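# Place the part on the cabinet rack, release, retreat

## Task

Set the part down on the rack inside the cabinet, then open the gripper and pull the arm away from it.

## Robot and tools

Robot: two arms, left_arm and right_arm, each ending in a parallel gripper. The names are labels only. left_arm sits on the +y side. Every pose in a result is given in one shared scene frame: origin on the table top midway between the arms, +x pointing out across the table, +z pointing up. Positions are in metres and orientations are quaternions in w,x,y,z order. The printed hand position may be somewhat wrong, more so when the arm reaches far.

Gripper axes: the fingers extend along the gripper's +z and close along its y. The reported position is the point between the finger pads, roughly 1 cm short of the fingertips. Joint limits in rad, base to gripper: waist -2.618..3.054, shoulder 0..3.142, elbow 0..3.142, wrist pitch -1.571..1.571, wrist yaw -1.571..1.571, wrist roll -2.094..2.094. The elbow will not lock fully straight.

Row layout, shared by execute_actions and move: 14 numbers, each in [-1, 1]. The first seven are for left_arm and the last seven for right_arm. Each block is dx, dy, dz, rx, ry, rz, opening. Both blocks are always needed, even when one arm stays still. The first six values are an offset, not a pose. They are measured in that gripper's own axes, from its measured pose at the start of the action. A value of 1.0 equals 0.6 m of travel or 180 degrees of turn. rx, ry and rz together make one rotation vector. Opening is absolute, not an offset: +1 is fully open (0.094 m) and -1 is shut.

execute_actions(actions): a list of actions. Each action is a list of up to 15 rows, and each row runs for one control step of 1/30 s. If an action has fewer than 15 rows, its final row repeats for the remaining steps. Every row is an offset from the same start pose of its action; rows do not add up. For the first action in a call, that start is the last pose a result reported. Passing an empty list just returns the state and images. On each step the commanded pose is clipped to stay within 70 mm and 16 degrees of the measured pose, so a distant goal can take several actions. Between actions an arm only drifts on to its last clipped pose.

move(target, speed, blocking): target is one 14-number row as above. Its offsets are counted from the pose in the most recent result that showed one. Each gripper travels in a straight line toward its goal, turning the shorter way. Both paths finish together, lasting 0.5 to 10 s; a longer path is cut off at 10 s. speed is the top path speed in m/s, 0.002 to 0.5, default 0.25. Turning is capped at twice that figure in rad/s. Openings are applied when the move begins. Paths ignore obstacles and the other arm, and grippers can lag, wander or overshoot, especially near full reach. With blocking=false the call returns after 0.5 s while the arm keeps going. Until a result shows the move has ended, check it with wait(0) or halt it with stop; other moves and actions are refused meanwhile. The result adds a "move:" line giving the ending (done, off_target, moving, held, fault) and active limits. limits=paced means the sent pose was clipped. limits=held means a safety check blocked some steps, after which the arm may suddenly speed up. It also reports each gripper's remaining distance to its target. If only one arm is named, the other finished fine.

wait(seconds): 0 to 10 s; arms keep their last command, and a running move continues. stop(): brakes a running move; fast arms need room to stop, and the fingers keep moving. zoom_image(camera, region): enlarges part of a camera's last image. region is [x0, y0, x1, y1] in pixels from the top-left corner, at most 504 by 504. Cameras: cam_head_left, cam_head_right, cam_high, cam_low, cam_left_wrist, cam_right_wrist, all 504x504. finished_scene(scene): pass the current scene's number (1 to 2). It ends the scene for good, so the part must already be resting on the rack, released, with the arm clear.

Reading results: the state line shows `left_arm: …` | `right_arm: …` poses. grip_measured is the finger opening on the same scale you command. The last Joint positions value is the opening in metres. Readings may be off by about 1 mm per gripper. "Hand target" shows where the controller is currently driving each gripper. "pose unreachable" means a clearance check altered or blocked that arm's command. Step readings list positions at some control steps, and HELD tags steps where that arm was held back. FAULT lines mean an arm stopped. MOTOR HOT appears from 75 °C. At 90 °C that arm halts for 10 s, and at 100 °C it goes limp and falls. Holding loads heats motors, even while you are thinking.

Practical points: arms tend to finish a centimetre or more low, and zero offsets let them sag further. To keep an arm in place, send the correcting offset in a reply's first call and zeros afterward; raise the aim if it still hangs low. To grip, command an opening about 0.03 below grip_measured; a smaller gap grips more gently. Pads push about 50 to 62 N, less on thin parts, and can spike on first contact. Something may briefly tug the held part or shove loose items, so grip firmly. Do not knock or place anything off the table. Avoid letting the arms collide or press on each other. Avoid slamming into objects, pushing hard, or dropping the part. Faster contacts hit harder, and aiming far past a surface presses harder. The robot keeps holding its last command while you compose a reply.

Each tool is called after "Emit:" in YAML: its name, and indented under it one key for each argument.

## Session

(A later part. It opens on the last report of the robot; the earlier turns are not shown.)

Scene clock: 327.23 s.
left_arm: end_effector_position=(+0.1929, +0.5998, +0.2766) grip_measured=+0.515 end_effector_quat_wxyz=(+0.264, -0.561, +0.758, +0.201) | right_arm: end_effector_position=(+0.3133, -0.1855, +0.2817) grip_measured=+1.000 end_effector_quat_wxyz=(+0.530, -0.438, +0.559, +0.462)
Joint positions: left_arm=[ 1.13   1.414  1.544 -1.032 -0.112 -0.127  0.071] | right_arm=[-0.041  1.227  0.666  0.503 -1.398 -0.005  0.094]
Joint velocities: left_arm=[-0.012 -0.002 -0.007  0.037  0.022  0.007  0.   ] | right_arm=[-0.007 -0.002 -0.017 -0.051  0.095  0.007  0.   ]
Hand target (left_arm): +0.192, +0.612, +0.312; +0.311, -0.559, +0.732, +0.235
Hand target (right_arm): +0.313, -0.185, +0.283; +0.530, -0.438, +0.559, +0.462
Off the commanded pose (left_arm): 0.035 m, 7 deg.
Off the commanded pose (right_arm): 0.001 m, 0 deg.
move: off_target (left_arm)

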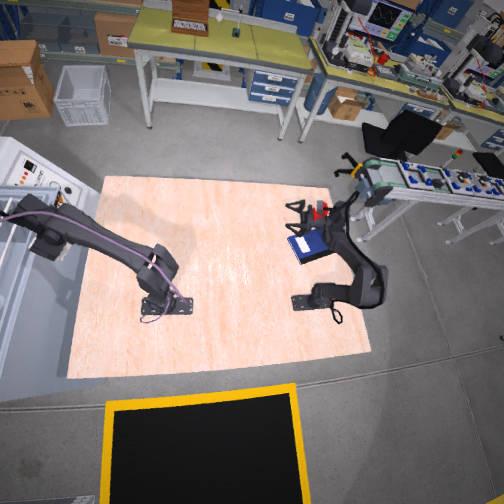

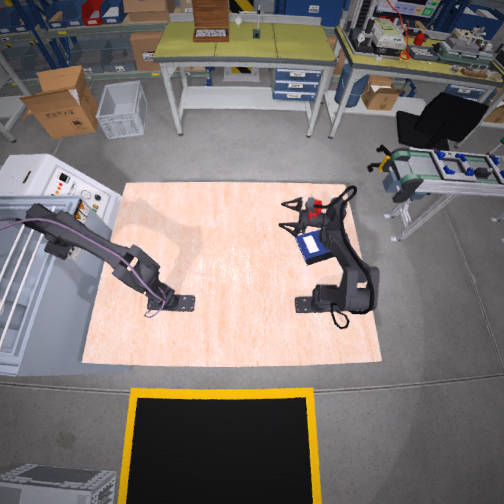

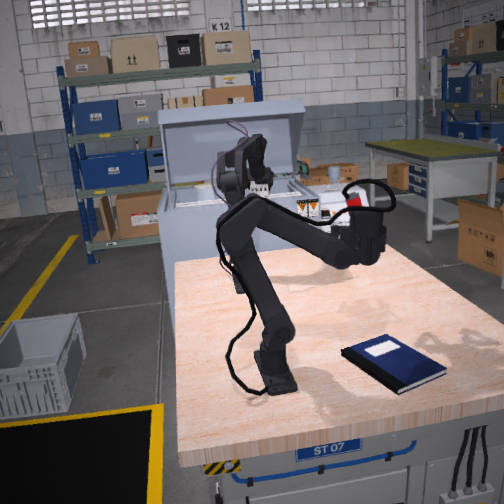

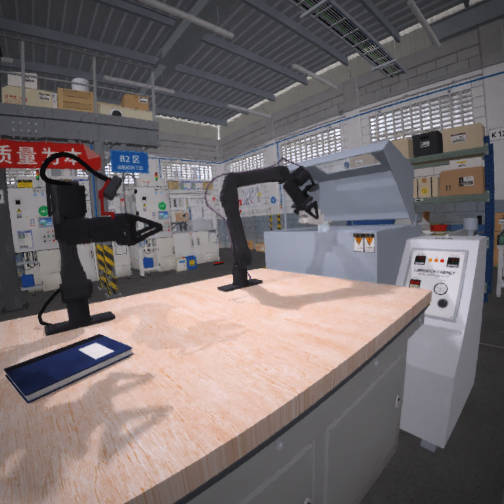

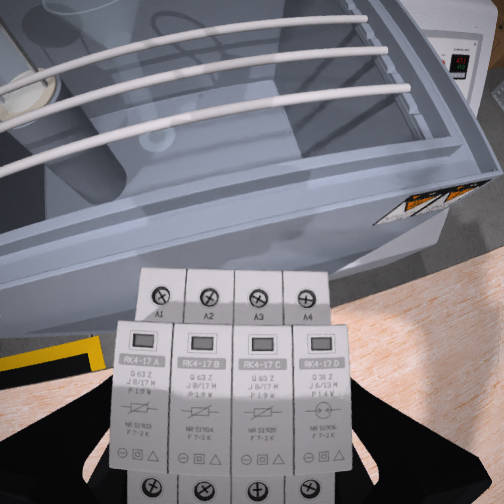

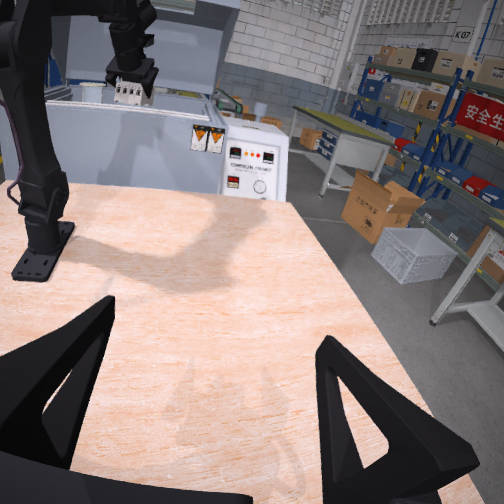

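Emit:
zoom_image:
  camera: "cam_left_wrist"
  region: [130, 0, 430, 300]

Emit:
zoom_image:
  camera: "cam_low"
  region: [250, 130, 430, 290]

Emit:
zoom_image:
  camera: "cam_right_wrist"
  region: [30, 0, 250, 200]

Region (130, 0, 430, 300) of cam_left_wrist's 504x504 image, scaled by 1.680, with more detail than that image has.

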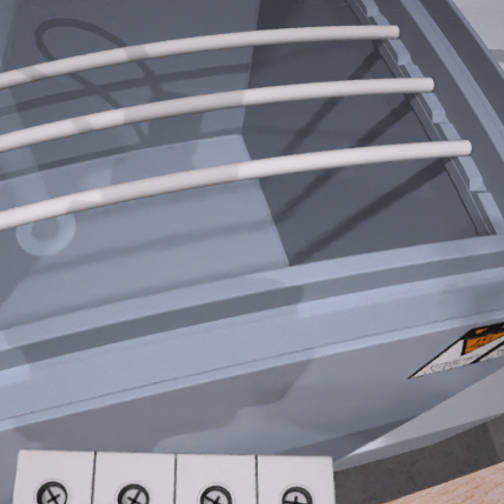

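Region (250, 130, 430, 290) of cam_low's 504x504 image, scaled by 2.800, with more detail than that image has.

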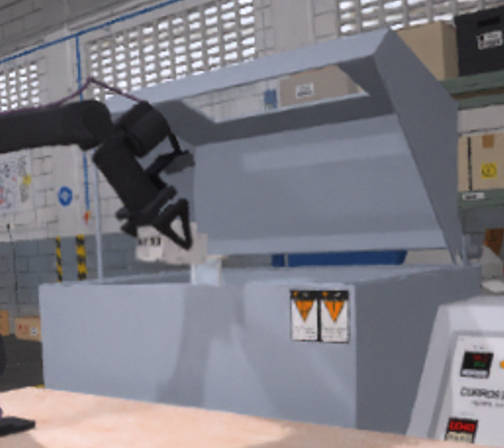

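Region (30, 0, 250, 200) of cam_right_wrist's 504x504 image, scaled by 2.291, with more detail than that image has; it fills the top 458 rows of this view, and the rest is white.

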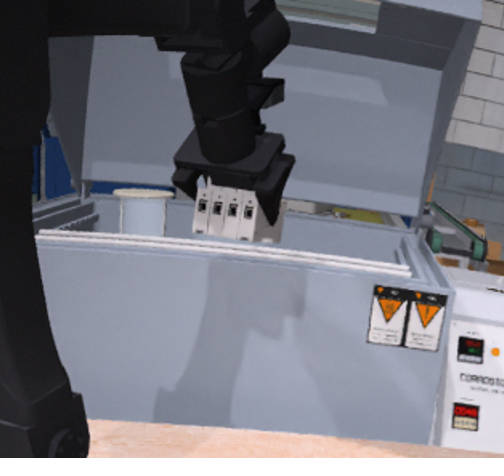

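Emit:
zoom_image:
  camera: "cam_left_wrist"
  region: [190, 0, 316, 126]

Emit:
zoom_image:
  camera: "cam_left_wrist"
  region: [190, 140, 316, 266]

Region (190, 0, 316, 126) of cam_left_wrist's 504x504 image, scaled by 4.000, with more detail than that image has.

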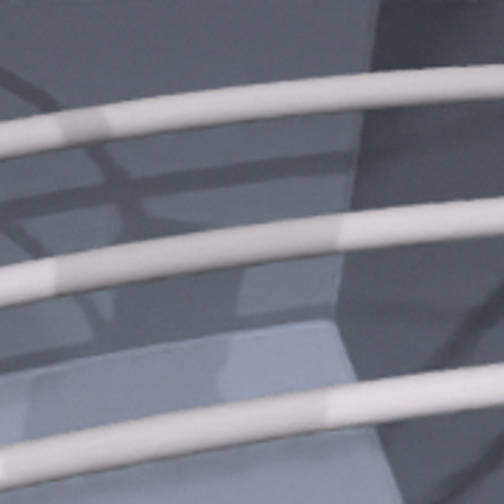

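Region (190, 140, 316, 266) of cam_left_wrist's 504x504 image, scaled by 4.000, with more detail than that image has.

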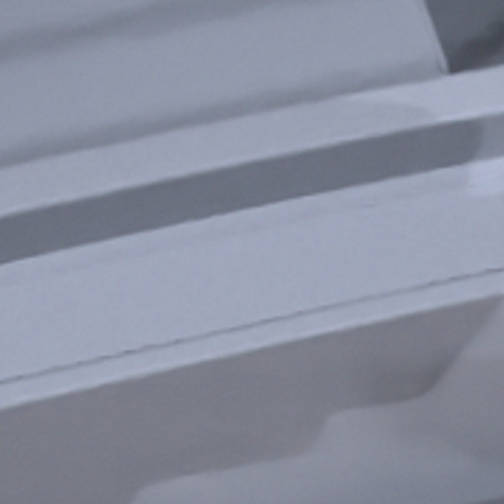

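Emit:
execute_actions:
  actions:
    - [[-0.0515,0.0075,-0.0334,-0.0043,-0.0362,-0.0053,0.475,-0.002,0,0,0,0,0,1],[-0.0524,0.0083,-0.0326,-0.0045,-0.0363,-0.0055,0.475,-0.002,0,0,0,0,0,1],[-0.0539,0.0096,-0.0313,-0.0048,-0.0366,-0.0059,0.475,-0.002,0,0,0,0,0,1],[-0.0561,0.0115,-0.0295,-0.0052,-0.037,-0.0065,0.475,-0.002,0,0,0,0,0,1],[-0.0588,0.0139,-0.0271,-0.0058,-0.0375,-0.0072,0.475,-0.002,0,0,0,0,0,1],[-0.062,0.0168,-0.0243,-0.0065,-0.0382,-0.0081,0.475,-0.002,0,0,0,0,0,1],[-0.0659,0.0201,-0.021,-0.0074,-0.0389,-0.0091,0.475,-0.002,0,0,0,0,0,1],[-0.0702,0.024,-0.0172,-0.0083,-0.0397,-0.0103,0.475,-0.002,0,0,0,0,0,1],[-0.0751,0.0283,-0.013,-0.0094,-0.0407,-0.0116,0.475,-0.002,0,0,0,0,0,1],[-0.0805,0.0331,-0.0083,-0.0105,-0.0417,-0.013,0.475,-0.002,0,0,0,0,0,1],[-0.0863,0.0382,-0.0033,-0.0118,-0.0428,-0.0146,0.475,-0.002,0,0,0,0,0,1],[-0.0926,0.0438,0.0022,-0.0131,-0.044,-0.0163,0.475,-0.002,0,0,0,0,0,1],[-0.0993,0.0497,0.008,-0.0146,-0.0453,-0.0181,0.475,-0.002,0,0,0,0,0,1],[-0.1064,0.056,0.0141,-0.0161,-0.0466,-0.02,0.475,-0.002,0,0,0,0,0,1],[-0.1138,0.0625,0.0206,-0.0177,-0.0481,-0.022,0.475,-0.002,0,0,0,0,0,1]]
    - [[-0.0848,0.0299,-0.0095,-0.0103,-0.0434,-0.0121,0.475,-0.002,0,0,0,0,0,1],[-0.0929,0.0365,-0.0022,-0.012,-0.0449,-0.0142,0.475,-0.002,0,0,0,0,0,1],[-0.1013,0.0432,0.0052,-0.0138,-0.0465,-0.0164,0.475,-0.002,0,0,0,0,0,1],[-0.1098,0.0501,0.0129,-0.0157,-0.0481,-0.0186,0.475,-0.002,0,0,0,0,0,1],[-0.1185,0.0571,0.0207,-0.0176,-0.0498,-0.0209,0.475,-0.002,0,0,0,0,0,1],[-0.1272,0.0642,0.0286,-0.0195,-0.0514,-0.0231,0.475,-0.002,0,0,0,0,0,1],[-0.1361,0.0713,0.0366,-0.0214,-0.0531,-0.0255,0.475,-0.002,0,0,0,0,0,1],[-0.1449,0.0785,0.0445,-0.0234,-0.0547,-0.0277,0.475,-0.002,0,0,0,0,0,1],[-0.1538,0.0856,0.0525,-0.0253,-0.0564,-0.0301,0.475,-0.002,0,0,0,0,0,1],[-0.1625,0.0927,0.0604,-0.0272,-0.058,-0.0323,0.475,-0.002,0,0,0,0,0,1],[-0.1712,0.0997,0.0682,-0.0291,-0.0597,-0.0346,0.475,-0.002,0,0,0,0,0,1],[-0.1797,0.1066,0.0759,-0.031,-0.0613,-0.0368,0.475,-0.002,0,0,0,0,0,1],[-0.1881,0.1133,0.0833,-0.0328,-0.0629,-0.039,0.475,-0.002,0,0,0,0,0,1],[-0.1962,0.1199,0.0906,-0.0345,-0.0644,-0.0411,0.475,-0.002,0,0,0,0,0,1],[-0.204,0.1262,0.0977,-0.0363,-0.0659,-0.0431,0.475,-0.002,0,0,0,0,0,1]]
    - [[-0.0984,0.0217,-0.008,-0.0102,-0.0495,-0.0109,0.475,-0.002,0,0,0,0,0,1],[-0.1057,0.0261,-0.0007,-0.0119,-0.0508,-0.0126,0.475,-0.002,0,0,0,0,0,1],[-0.1126,0.0303,0.0063,-0.0134,-0.0521,-0.0143,0.475,-0.002,0,0,0,0,0,1],[-0.1191,0.0342,0.0128,-0.0149,-0.0533,-0.0159,0.475,-0.002,0,0,0,0,0,1],[-0.1252,0.0379,0.0188,-0.0163,-0.0544,-0.0174,0.475,-0.002,0,0,0,0,0,1],[-0.1307,0.0413,0.0244,-0.0176,-0.0554,-0.0187,0.475,-0.002,0,0,0,0,0,1],[-0.1358,0.0443,0.0295,-0.0187,-0.0564,-0.0199,0.475,-0.002,0,0,0,0,0,1],[-0.1403,0.047,0.034,-0.0197,-0.0572,-0.021,0.475,-0.002,0,0,0,0,0,1],[-0.1443,0.0494,0.038,-0.0207,-0.0579,-0.022,0.475,-0.002,0,0,0,0,0,1],[-0.1477,0.0515,0.0414,-0.0214,-0.0586,-0.0228,0.475,-0.002,0,0,0,0,0,1],[-0.1505,0.0532,0.0442,-0.0221,-0.0591,-0.0235,0.475,-0.002,0,0,0,0,0,1],[-0.1527,0.0545,0.0464,-0.0226,-0.0595,-0.024,0.475,-0.002,0,0,0,0,0,1],[-0.1542,0.0554,0.0479,-0.0229,-0.0598,-0.0244,0.475,-0.002,0,0,0,0,0,1],[-0.1552,0.056,0.0489,-0.0231,-0.0599,-0.0246,0.475,-0.002,0,0,0,0,0,1],[-0.1555,0.0562,0.0492,-0.0232,-0.06,-0.0247,0.475,-0.002,0,0,0,0,0,1]]

Emit:
wait:
  seconds: 0.7

Scene clock: 448.73 s.
left_arm: end_effector_position=(+0.1148, +0.8035, +0.2397) grip_measured=+0.515 end_effector_quat_wxyz=(-0.236, +0.654, -0.670, -0.261) | right_arm: end_effector_position=(+0.3133, -0.1855, +0.2817) grip_measured=+1.000 end_effector_quat_wxyz=(+0.530, -0.438, +0.559, +0.462)
Joint positions: left_arm=[ 1.423  2.061  2.127 -0.929 -0.135 -0.093  0.071] | right_arm=[-0.041  1.227  0.666  0.503 -1.398 -0.005  0.094]
Joint velocities: left_arm=[ 0.046  0.168  0.217 -0.066  0.051 -0.007  0.   ] | right_arm=[-0.007 -0.012  0.012  0.037  0.081 -0.051  0.   ]
Hand target (left_arm): +0.108, +0.819, +0.293; -0.290, +0.644, -0.636, -0.312
Hand target (right_arm): +0.313, -0.185, +0.283; +0.530, -0.438, +0.559, +0.462
Off the commanded pose (left_arm): 0.057 m, 9 deg.
Off the commanded pose (right_arm): 0.001 m, 0 deg.
Step readings (end_effector_position; steps 1 to 15: 1st action; 16 to 30: 2nd action; 31 to 45: 3rd action):
0: left_arm (+0.1928, +0.5997, +0.2766) | right_arm (+0.3133, -0.1855, +0.2817)
1: left_arm (+0.1926, +0.5995, +0.2767) | right_arm (+0.3133, -0.1855, +0.2817)
2: left_arm (+0.1922, +0.5991, +0.2769) | right_arm (+0.3133, -0.1855, +0.2817)
4: left_arm (+0.1918, +0.5986, +0.2782) | right_arm (+0.3133, -0.1855, +0.2817)
8: left_arm (+0.1891, +0.6030, +0.2798) | right_arm (+0.3133, -0.1855, +0.2817)
15: left_arm (+0.1728, +0.6299, +0.2714) | right_arm (+0.3133, -0.1855, +0.2817)
16: left_arm (+0.1701, +0.6353, +0.2701) | right_arm (+0.3133, -0.1855, +0.2817)
17: left_arm (+0.1672, +0.6409, +0.2688) | right_arm (+0.3133, -0.1855, +0.2817)
19: left_arm (+0.1610, +0.6531, +0.2669) | right_arm (+0.3133, -0.1855, +0.2817)
23: left_arm (+0.1491, +0.6795, +0.2630) | right_arm (+0.3133, -0.1855, +0.2817)
30: left_arm (+0.1334, +0.7320, +0.2551) | right_arm (+0.3133, -0.1855, +0.2817)
31: left_arm (+0.1315, +0.7392, +0.2539) | right_arm (+0.3133, -0.1855, +0.2817)
32: left_arm (+0.1296, +0.7462, +0.2526) | right_arm (+0.3133, -0.1855, +0.2817)
34: left_arm (+0.1267, +0.7591, +0.2498) | right_arm (+0.3133, -0.1855, +0.2817)
38: left_arm (+0.1216, +0.7807, +0.2446) | right_arm (+0.3133, -0.1855, +0.2817)
45: end_effector_position above

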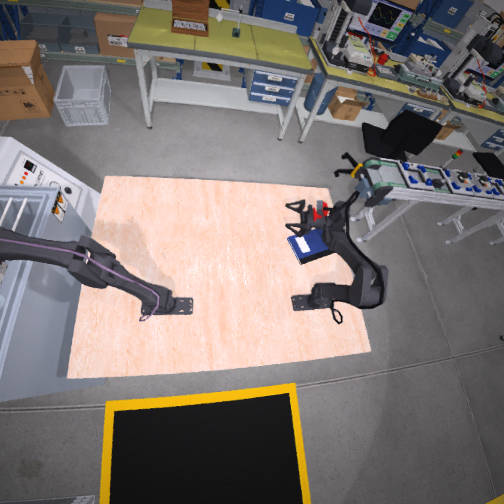

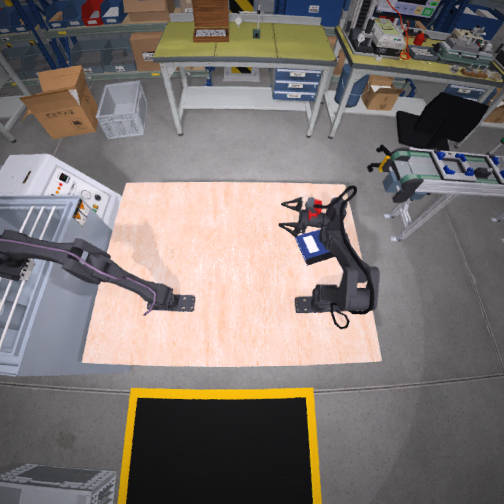

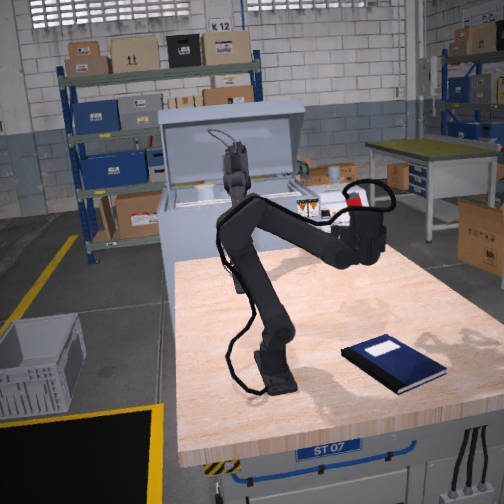

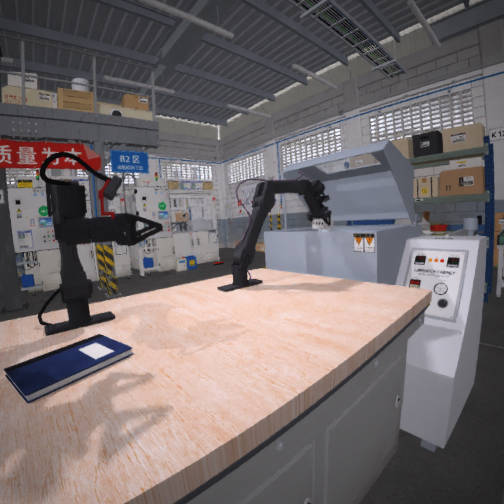

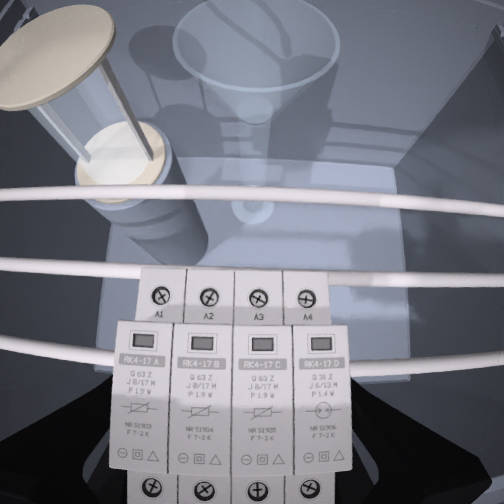

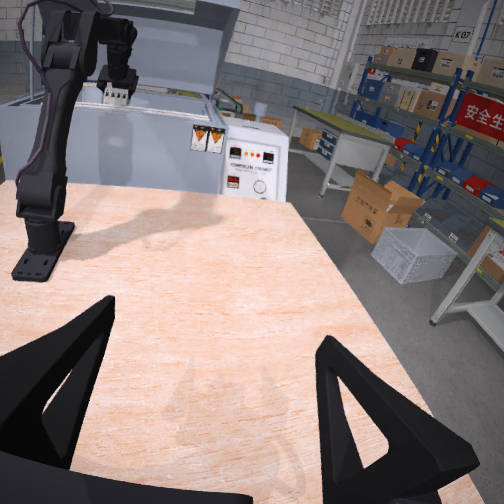

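Scene clock: 449.43 s.
left_arm: end_effector_position=(+0.1143, +0.8061, +0.2414) grip_measured=+0.515 end_effector_quat_wxyz=(-0.238, +0.654, -0.669, -0.263) | right_arm: end_effector_position=(+0.3133, -0.1855, +0.2817) grip_measured=+1.000 end_effector_quat_wxyz=(+0.530, -0.438, +0.559, +0.462)
Joint positions: left_arm=[ 1.424  2.069  2.141 -0.929 -0.136 -0.094  0.071] | right_arm=[-0.041  1.227  0.666  0.503 -1.398 -0.005  0.094]
Joint velocities: left_arm=[ 0.002 -0.012 -0.007  0.037 -0.022  0.022 -0.   ] | right_arm=[-0.012  0.002 -0.002 -0.037  0.095 -0.022  0.   ]
Hand target (left_arm): +0.108, +0.819, +0.293; -0.290, +0.644, -0.636, -0.312
Hand target (right_arm): +0.313, -0.185, +0.283; +0.530, -0.438, +0.559, +0.462
Off the commanded pose (left_arm): 0.055 m, 9 deg.
Off the commanded pose (right_arm): 0.001 m, 0 deg.
wait: 0.70 s; at rest by 0.33 s

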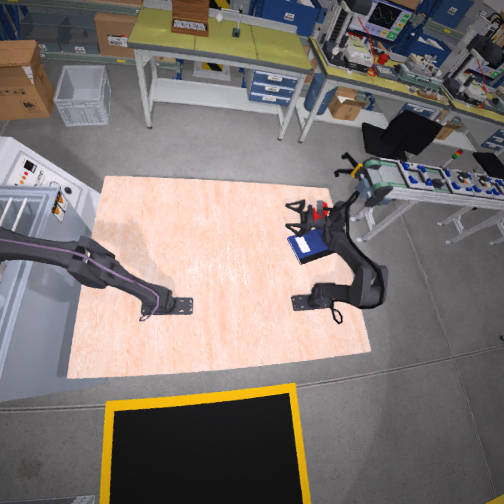

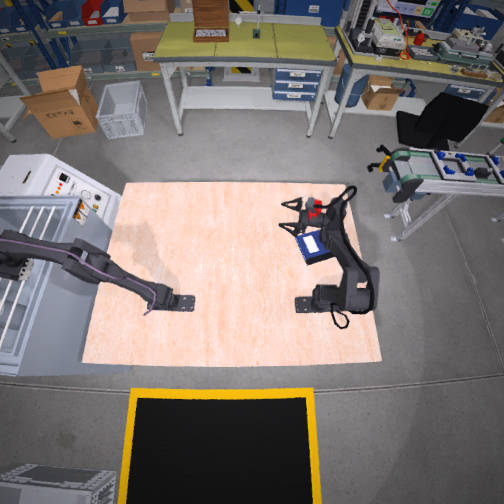

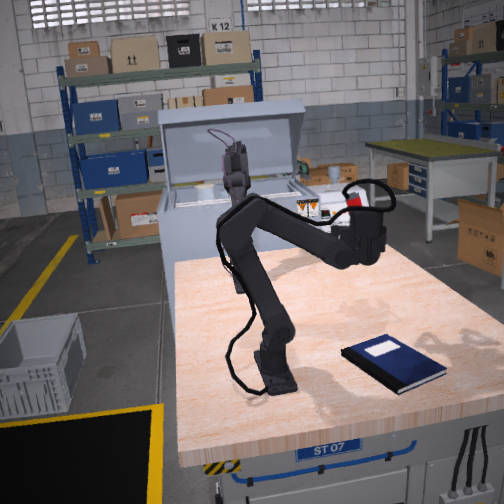

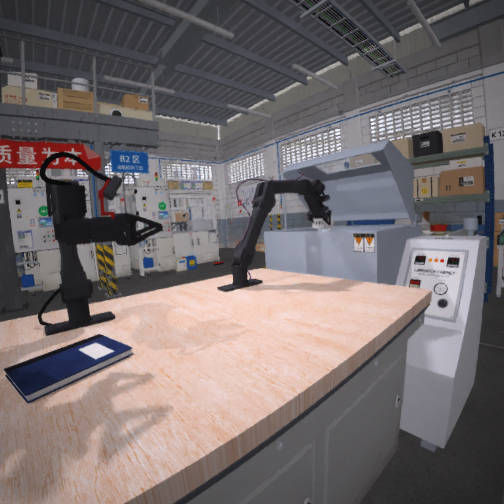

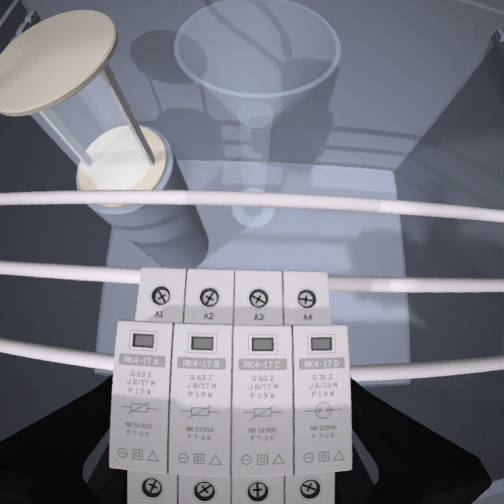

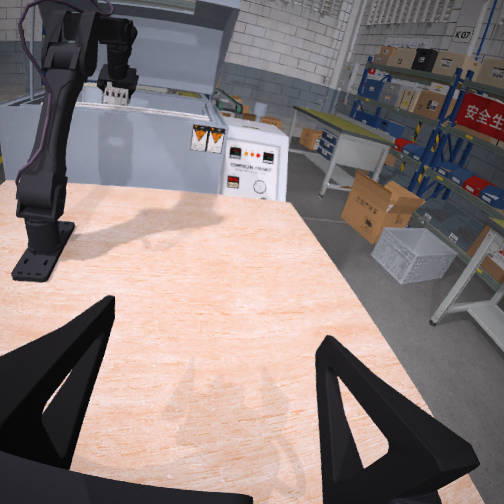

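Emit:
zoom_image:
  camera: "cam_left_wrist"
  region: [20, 170, 240, 390]

Emit:
zoom_image:
  camera: "cam_left_wrist"
  region: [260, 170, 480, 390]

Region (20, 170, 240, 390) of cam_left_wrist's 504x504 image, scaled by 2.291, with more detail than that image has.

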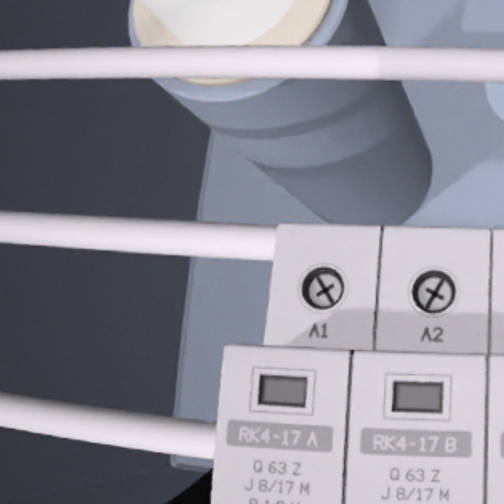

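Region (260, 170, 480, 390) of cam_left_wrist's 504x504 image, scaled by 2.291, with more detail than that image has.

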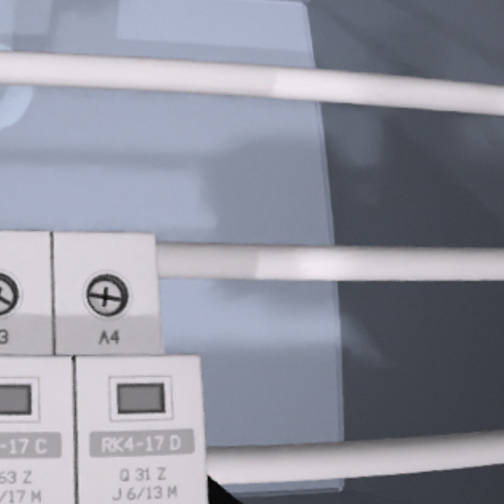

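Emit:
execute_actions:
  actions:
    - [[-0.0731,0.0142,-0.0493,-0.0031,-0.0495,-0.0108,0.475,-0.002,0,0,0,0,0,1],[-0.0739,0.0142,-0.0479,-0.0027,-0.0502,-0.0109,0.475,-0.002,0,0,0,0,0,1],[-0.0753,0.0142,-0.0457,-0.0022,-0.0515,-0.0111,0.475,-0.002,0,0,0,0,0,1],[-0.0771,0.0142,-0.0427,-0.0014,-0.0531,-0.0113,0.475,-0.002,0,0,0,0,0,1],[-0.0794,0.0142,-0.039,-0.0005,-0.0552,-0.0116,0.475,-0.002,0,0,0,0,0,1],[-0.0818,0.0142,-0.0349,0.0006,-0.0574,-0.0118,0.475,-0.002,0,0,0,0,0,1],[-0.0845,0.0142,-0.0304,0.0017,-0.0599,-0.0121,0.475,-0.002,0,0,0,0,0,1],[-0.0873,0.0142,-0.0259,0.0029,-0.0624,-0.0125,0.475,-0.002,0,0,0,0,0,1],[-0.09,0.0142,-0.0214,0.004,-0.0649,-0.0128,0.475,-0.002,0,0,0,0,0,1],[-0.0925,0.0142,-0.0173,0.0051,-0.0671,-0.0131,0.475,-0.002,0,0,0,0,0,1],[-0.0947,0.0142,-0.0136,0.006,-0.0692,-0.0133,0.475,-0.002,0,0,0,0,0,1],[-0.0965,0.0142,-0.0106,0.0068,-0.0708,-0.0135,0.475,-0.002,0,0,0,0,0,1],[-0.0979,0.0142,-0.0084,0.0073,-0.0721,-0.0137,0.475,-0.002,0,0,0,0,0,1],[-0.0987,0.0142,-0.007,0.0077,-0.0728,-0.0138,0.475,-0.002,0,0,0,0,0,1],[-0.099,0.0142,-0.0065,0.0078,-0.0731,-0.0138,0.475,-0.002,0,0,0,0,0,1]]

Scene clock: 543.90 s.
left_arm: end_effector_position=(+0.1095, +0.8230, +0.2469) grip_measured=+0.515 end_effector_quat_wxyz=(-0.267, +0.650, -0.654, -0.279) | right_arm: end_effector_position=(+0.3133, -0.1855, +0.2817) grip_measured=+1.000 end_effector_quat_wxyz=(+0.530, -0.438, +0.559, +0.462)
Joint positions: left_arm=[ 1.443  2.076  2.126 -0.836 -0.119 -0.093  0.071] | right_arm=[-0.041  1.227  0.666  0.503 -1.398 -0.005  0.094]
Joint velocities: left_arm=[ 0.037  0.081 -0.051  0.315  0.037  0.022  0.001] | right_arm=[-0.002  0.002  0.012 -0.022 -0.007  0.037  0.   ]
Hand target (left_arm): +0.108, +0.842, +0.286; -0.324, +0.631, -0.627, -0.321
Hand target (right_arm): +0.313, -0.185, +0.283; +0.530, -0.438, +0.559, +0.462
Off the commanded pose (left_arm): 0.045 m, 9 deg.
Off the commanded pose (right_arm): 0.001 m, 0 deg.
Step readings (end_effector_position):
0: left_arm (+0.1143, +0.8061, +0.2414) | right_arm (+0.3133, -0.1855, +0.2817)
1: left_arm (+0.1143, +0.8061, +0.2414) | right_arm (+0.3133, -0.1855, +0.2817)
2: left_arm (+0.1143, +0.8061, +0.2414) | right_arm (+0.3133, -0.1855, +0.2817)
4: left_arm (+0.1143, +0.8061, +0.2414) | right_arm (+0.3133, -0.1855, +0.2817)
8: left_arm (+0.1140, +0.8091, +0.2439) | right_arm (+0.3133, -0.1855, +0.2817)
15: end_effector_position above

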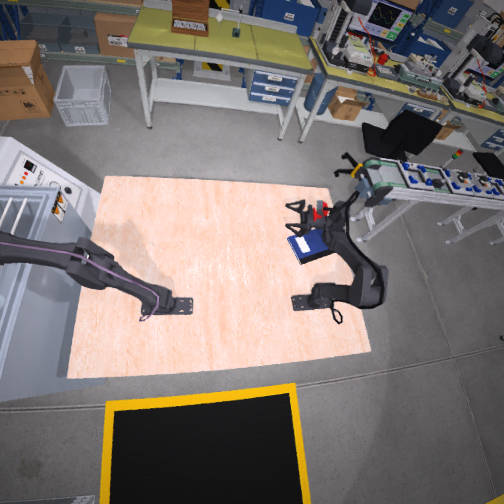

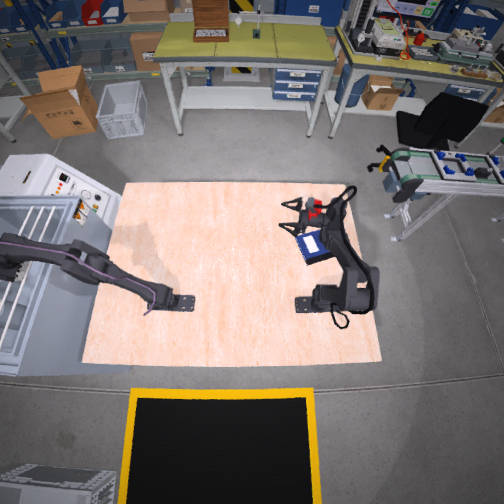

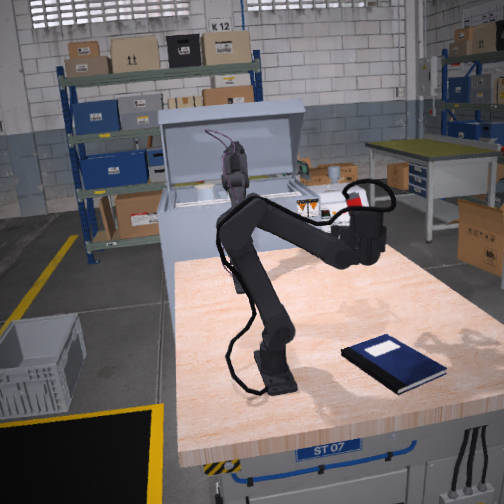

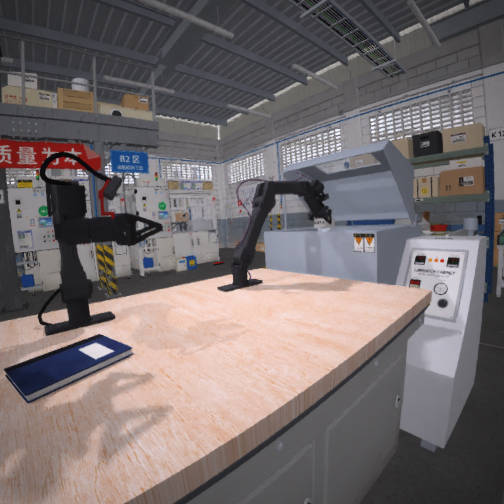

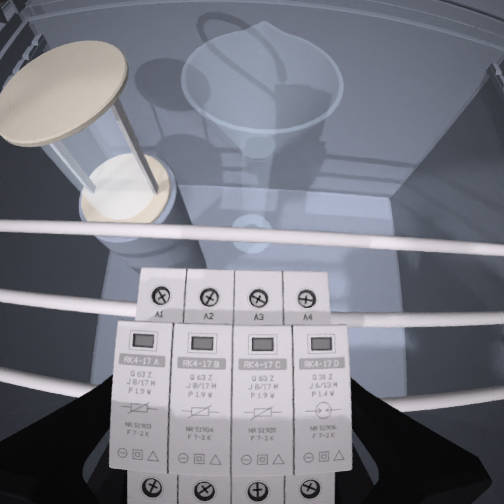

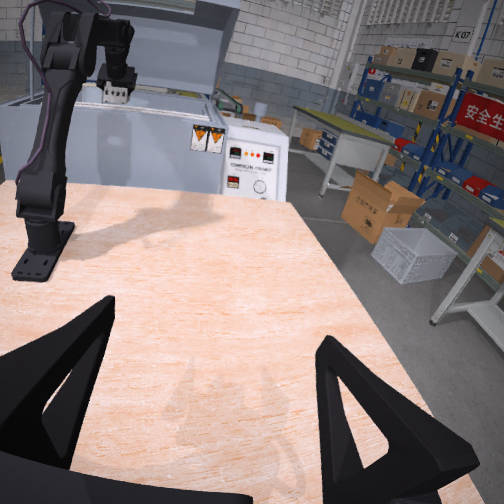

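Emit:
execute_actions:
  actions: []

Scene clock: 545.80 s.
left_arm: end_effector_position=(+0.1102, +0.8293, +0.2404) grip_measured=+0.515 end_effector_quat_wxyz=(-0.271, +0.649, -0.654, -0.278) | right_arm: end_effector_position=(+0.3133, -0.1855, +0.2817) grip_measured=+1.000 end_effector_quat_wxyz=(+0.530, -0.438, +0.559, +0.462)
Joint positions: left_arm=[ 1.446  2.091  2.118 -0.806 -0.111 -0.092  0.071] | right_arm=[-0.041  1.227  0.666  0.503 -1.398 -0.005  0.094]
Joint velocities: left_arm=[-0.002  0.002 -0.017 -0.007  0.007 -0.007 -0.   ] | right_arm=[-0.007 -0.002  0.007  0.11   0.081 -0.037  0.   ]
Hand target (left_arm): +0.108, +0.842, +0.286; -0.324, +0.631, -0.627, -0.321
Hand target (right_arm): +0.313, -0.185, +0.283; +0.530, -0.438, +0.559, +0.462
Off the commanded pose (left_arm): 0.048 m, 9 deg.
Off the commanded pose (right_arm): 0.001 m, 0 deg.

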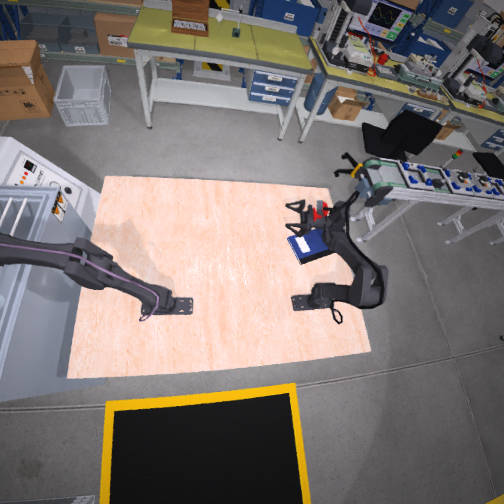

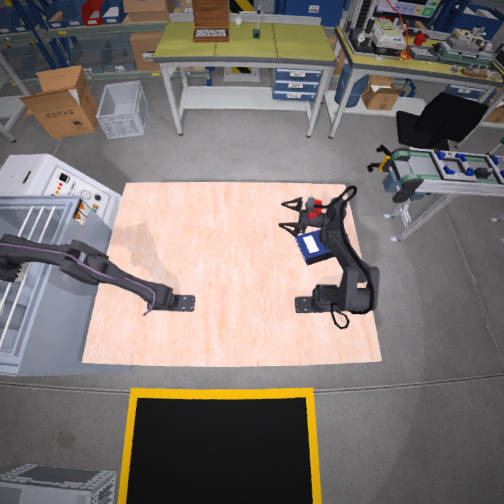

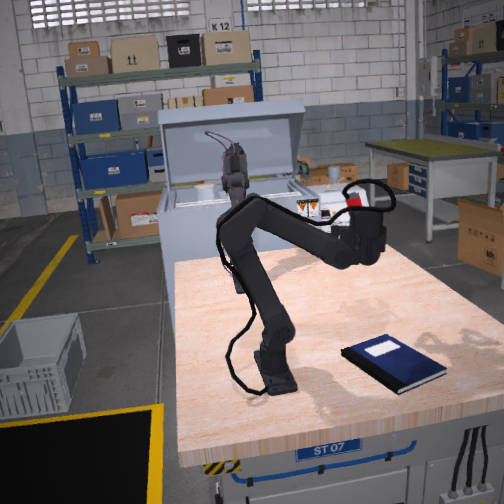

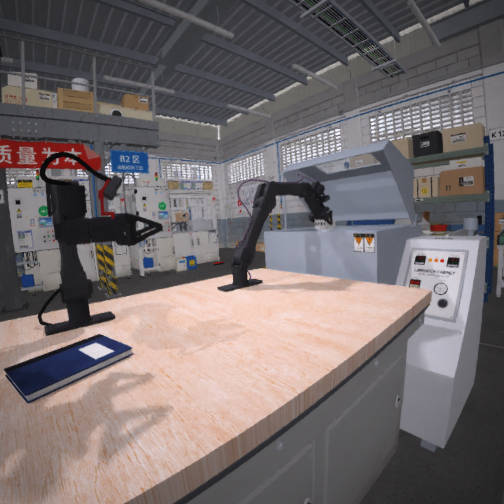

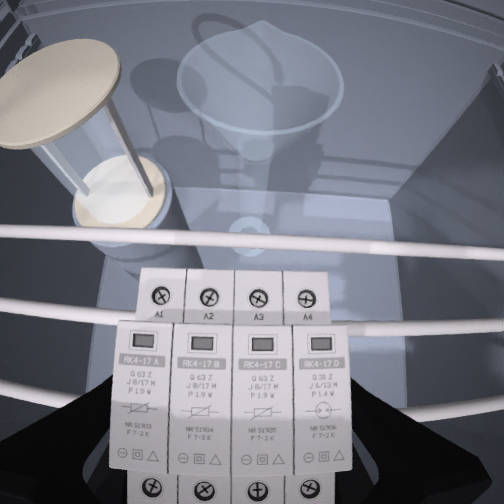

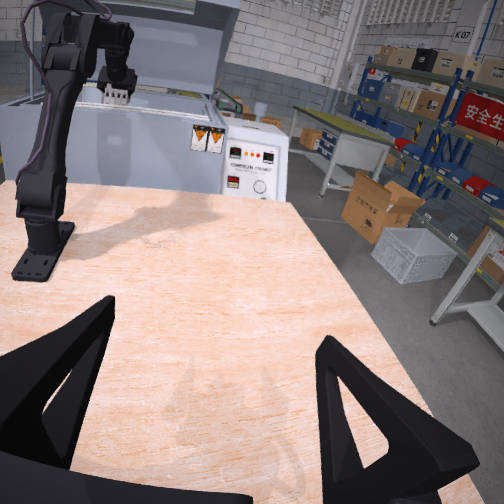

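Emit:
zoom_image:
  camera: "cam_left_wrist"
  region: [0, 200, 220, 420]

Emit:
zoom_image:
  camera: "cam_left_wrist"
  region: [284, 200, 504, 420]

Region (0, 200, 220, 420) of cam_left_wrist's 504x504 image, scaled by 2.291, with more detail than that image has.

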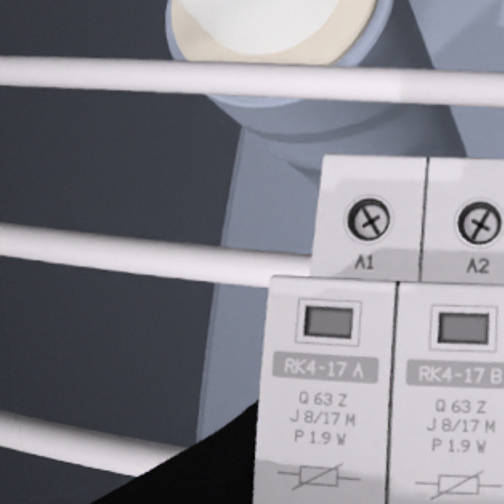

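Region (284, 200, 504, 420) of cam_left_wrist's 504x504 image, scaled by 2.291, with more detail than that image has.

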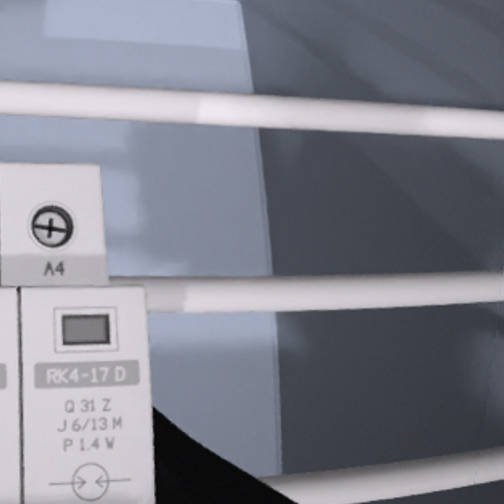

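Emit:
execute_actions:
  actions:
    - [[-0.0724,0.004,-0.0309,0.0024,-0.0477,-0.0057,0.475,-0.002,0,0,0,0,0,1],[-0.0712,0.004,-0.0293,0.0024,-0.0477,-0.0057,0.475,-0.002,0,0,0,0,0,1],[-0.0693,0.004,-0.0267,0.0024,-0.0477,-0.0057,0.475,-0.002,0,0,0,0,0,1],[-0.0668,0.004,-0.0233,0.0024,-0.0477,-0.0057,0.475,-0.002,0,0,0,0,0,1],[-0.0639,0.004,-0.0194,0.0024,-0.0477,-0.0057,0.475,-0.002,0,0,0,0,0,1],[-0.0608,0.004,-0.0152,0.0024,-0.0477,-0.0057,0.475,-0.002,0,0,0,0,0,1],[-0.0577,0.004,-0.0109,0.0024,-0.0477,-0.0057,0.475,-0.002,0,0,0,0,0,1],[-0.0548,0.004,-0.007,0.0024,-0.0477,-0.0057,0.475,-0.002,0,0,0,0,0,1],[-0.0523,0.004,-0.0036,0.0024,-0.0477,-0.0057,0.475,-0.002,0,0,0,0,0,1],[-0.0504,0.004,-0.001,0.0024,-0.0477,-0.0057,0.475,-0.002,0,0,0,0,0,1],[-0.0492,0.004,0.0006,0.0024,-0.0477,-0.0057,0.475,-0.002,0,0,0,0,0,1],[-0.0488,0.004,0.0012,0.0024,-0.0477,-0.0057,0.475,-0.002,0,0,0,0,0,1]]

Scene clock: 596.50 s.
left_arm: end_effector_position=(+0.1116, +0.8354, +0.2198) grip_measured=+0.515 end_effector_quat_wxyz=(-0.275, +0.649, -0.652, -0.279) | right_arm: end_effector_position=(+0.3133, -0.1855, +0.2817) grip_measured=+1.000 end_effector_quat_wxyz=(+0.530, -0.438, +0.559, +0.462)
Joint positions: left_arm=[ 1.446  2.09   2.026 -0.707 -0.108 -0.094  0.071] | right_arm=[-0.041  1.227  0.666  0.503 -1.398 -0.005  0.094]
Joint velocities: left_arm=[-0.007  0.017 -0.051  0.168 -0.022  0.007 -0.   ] | right_arm=[ 0.002  0.012 -0.007 -0.051 -0.022  0.037  0.   ]
Hand target (left_arm): +0.108, +0.846, +0.262; -0.323, +0.632, -0.628, -0.320
Hand target (right_arm): +0.313, -0.185, +0.283; +0.530, -0.438, +0.559, +0.462
Off the commanded pose (left_arm): 0.044 m, 8 deg.
Off the commanded pose (right_arm): 0.001 m, 0 deg.
Step readings (end_effector_position):
0: left_arm (+0.1102, +0.8293, +0.2404) | right_arm (+0.3133, -0.1855, +0.2817)
1: left_arm (+0.1102, +0.8293, +0.2404) | right_arm (+0.3133, -0.1855, +0.2817)
2: left_arm (+0.1102, +0.8293, +0.2405) | right_arm (+0.3133, -0.1855, +0.2817)
4: left_arm (+0.1103, +0.8297, +0.2399) | right_arm (+0.3133, -0.1855, +0.2817)
8: left_arm (+0.1106, +0.8318, +0.2320) | right_arm (+0.3133, -0.1855, +0.2817)
15: end_effector_position above

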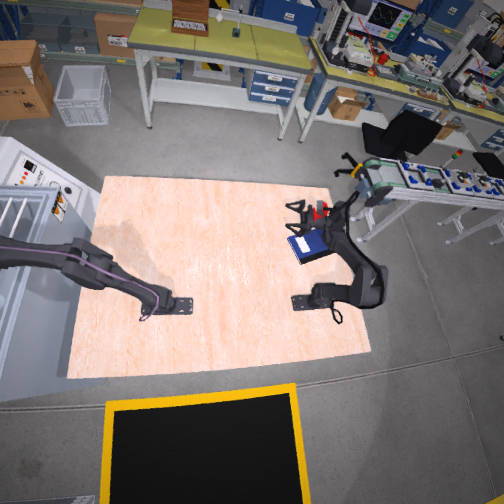

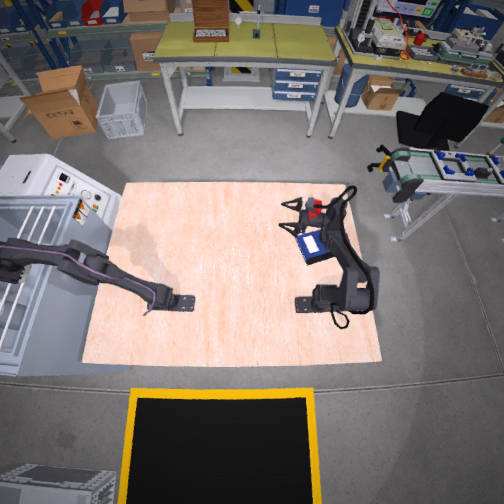

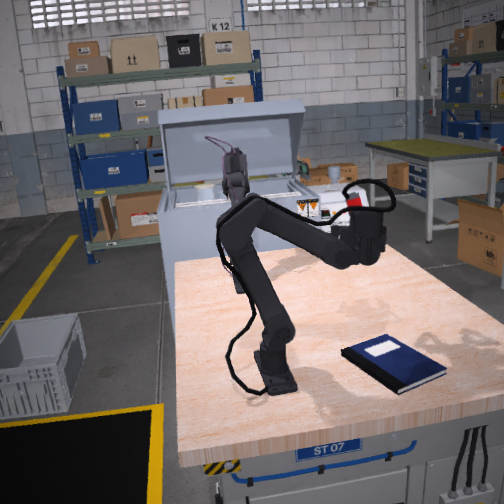

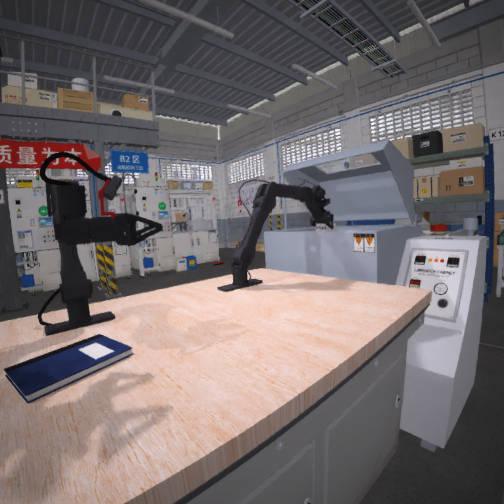

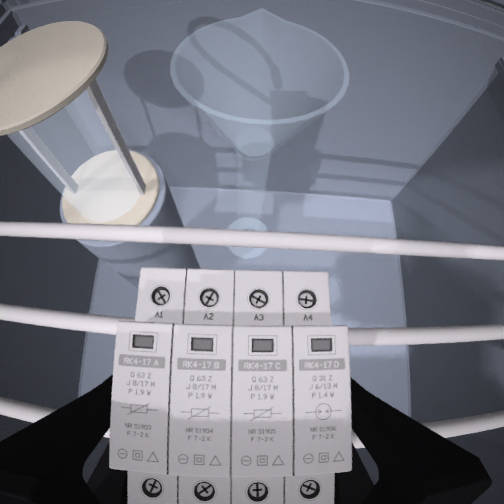

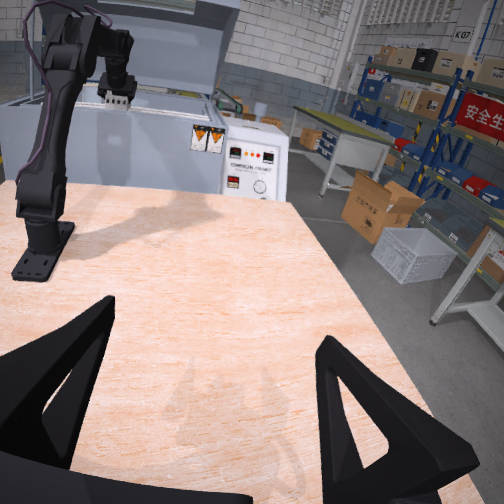

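Emit:
execute_actions:
  actions: []

Scene clock: 643.00 s.
left_arm: end_effector_position=(+0.1121, +0.8372, +0.2202) grip_measured=+0.515 end_effector_quat_wxyz=(-0.279, +0.647, -0.651, -0.281) | right_arm: end_effector_position=(+0.3133, -0.1855, +0.2817) grip_measured=+1.000 end_effector_quat_wxyz=(+0.530, -0.438, +0.559, +0.462)
Joint positions: left_arm=[ 1.446  2.09   2.022 -0.693 -0.107 -0.094  0.071] | right_arm=[-0.041  1.227  0.666  0.503 -1.398 -0.005  0.094]
Joint velocities: left_arm=[ 0.007 -0.017 -0.007  0.007  0.007  0.007  0.   ] | right_arm=[-0.012 -0.007 -0.002 -0.007 -0.051 -0.11   0.   ]
Hand target (left_arm): +0.108, +0.846, +0.262; -0.323, +0.632, -0.628, -0.320
Hand target (right_arm): +0.313, -0.185, +0.283; +0.530, -0.438, +0.559, +0.462
Off the commanded pose (left_arm): 0.043 m, 8 deg.
Off the commanded pose (right_arm): 0.001 m, 0 deg.

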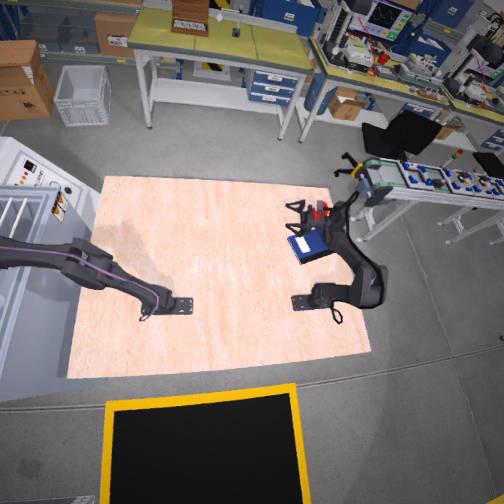

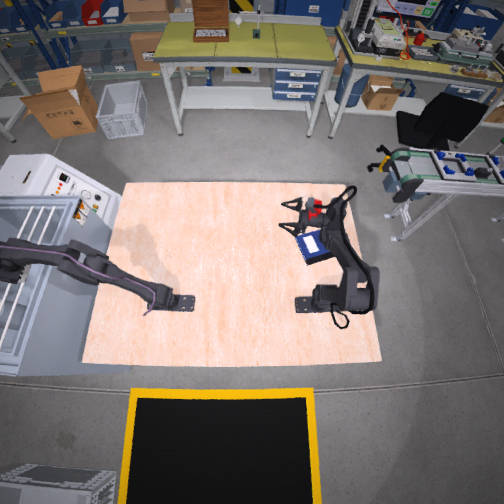

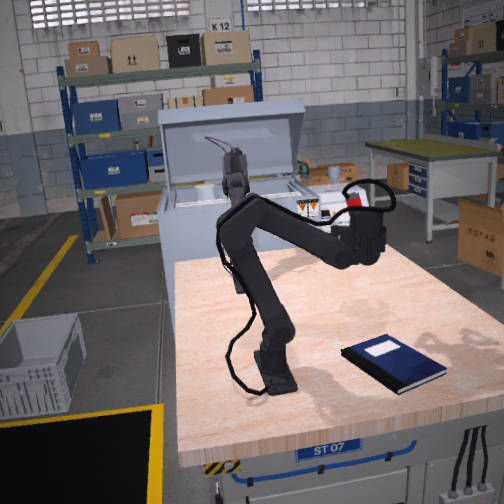

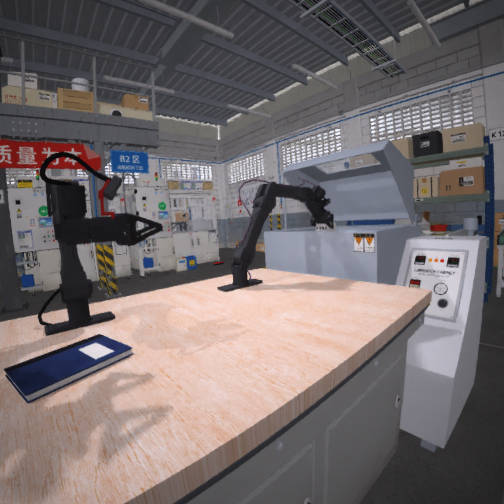

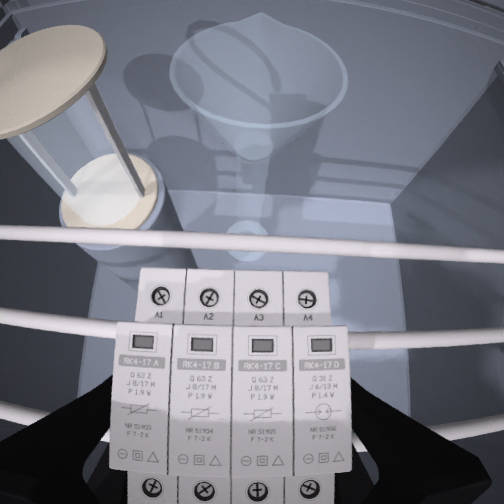

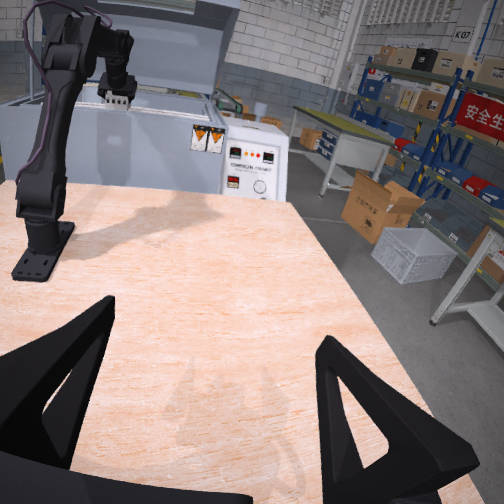

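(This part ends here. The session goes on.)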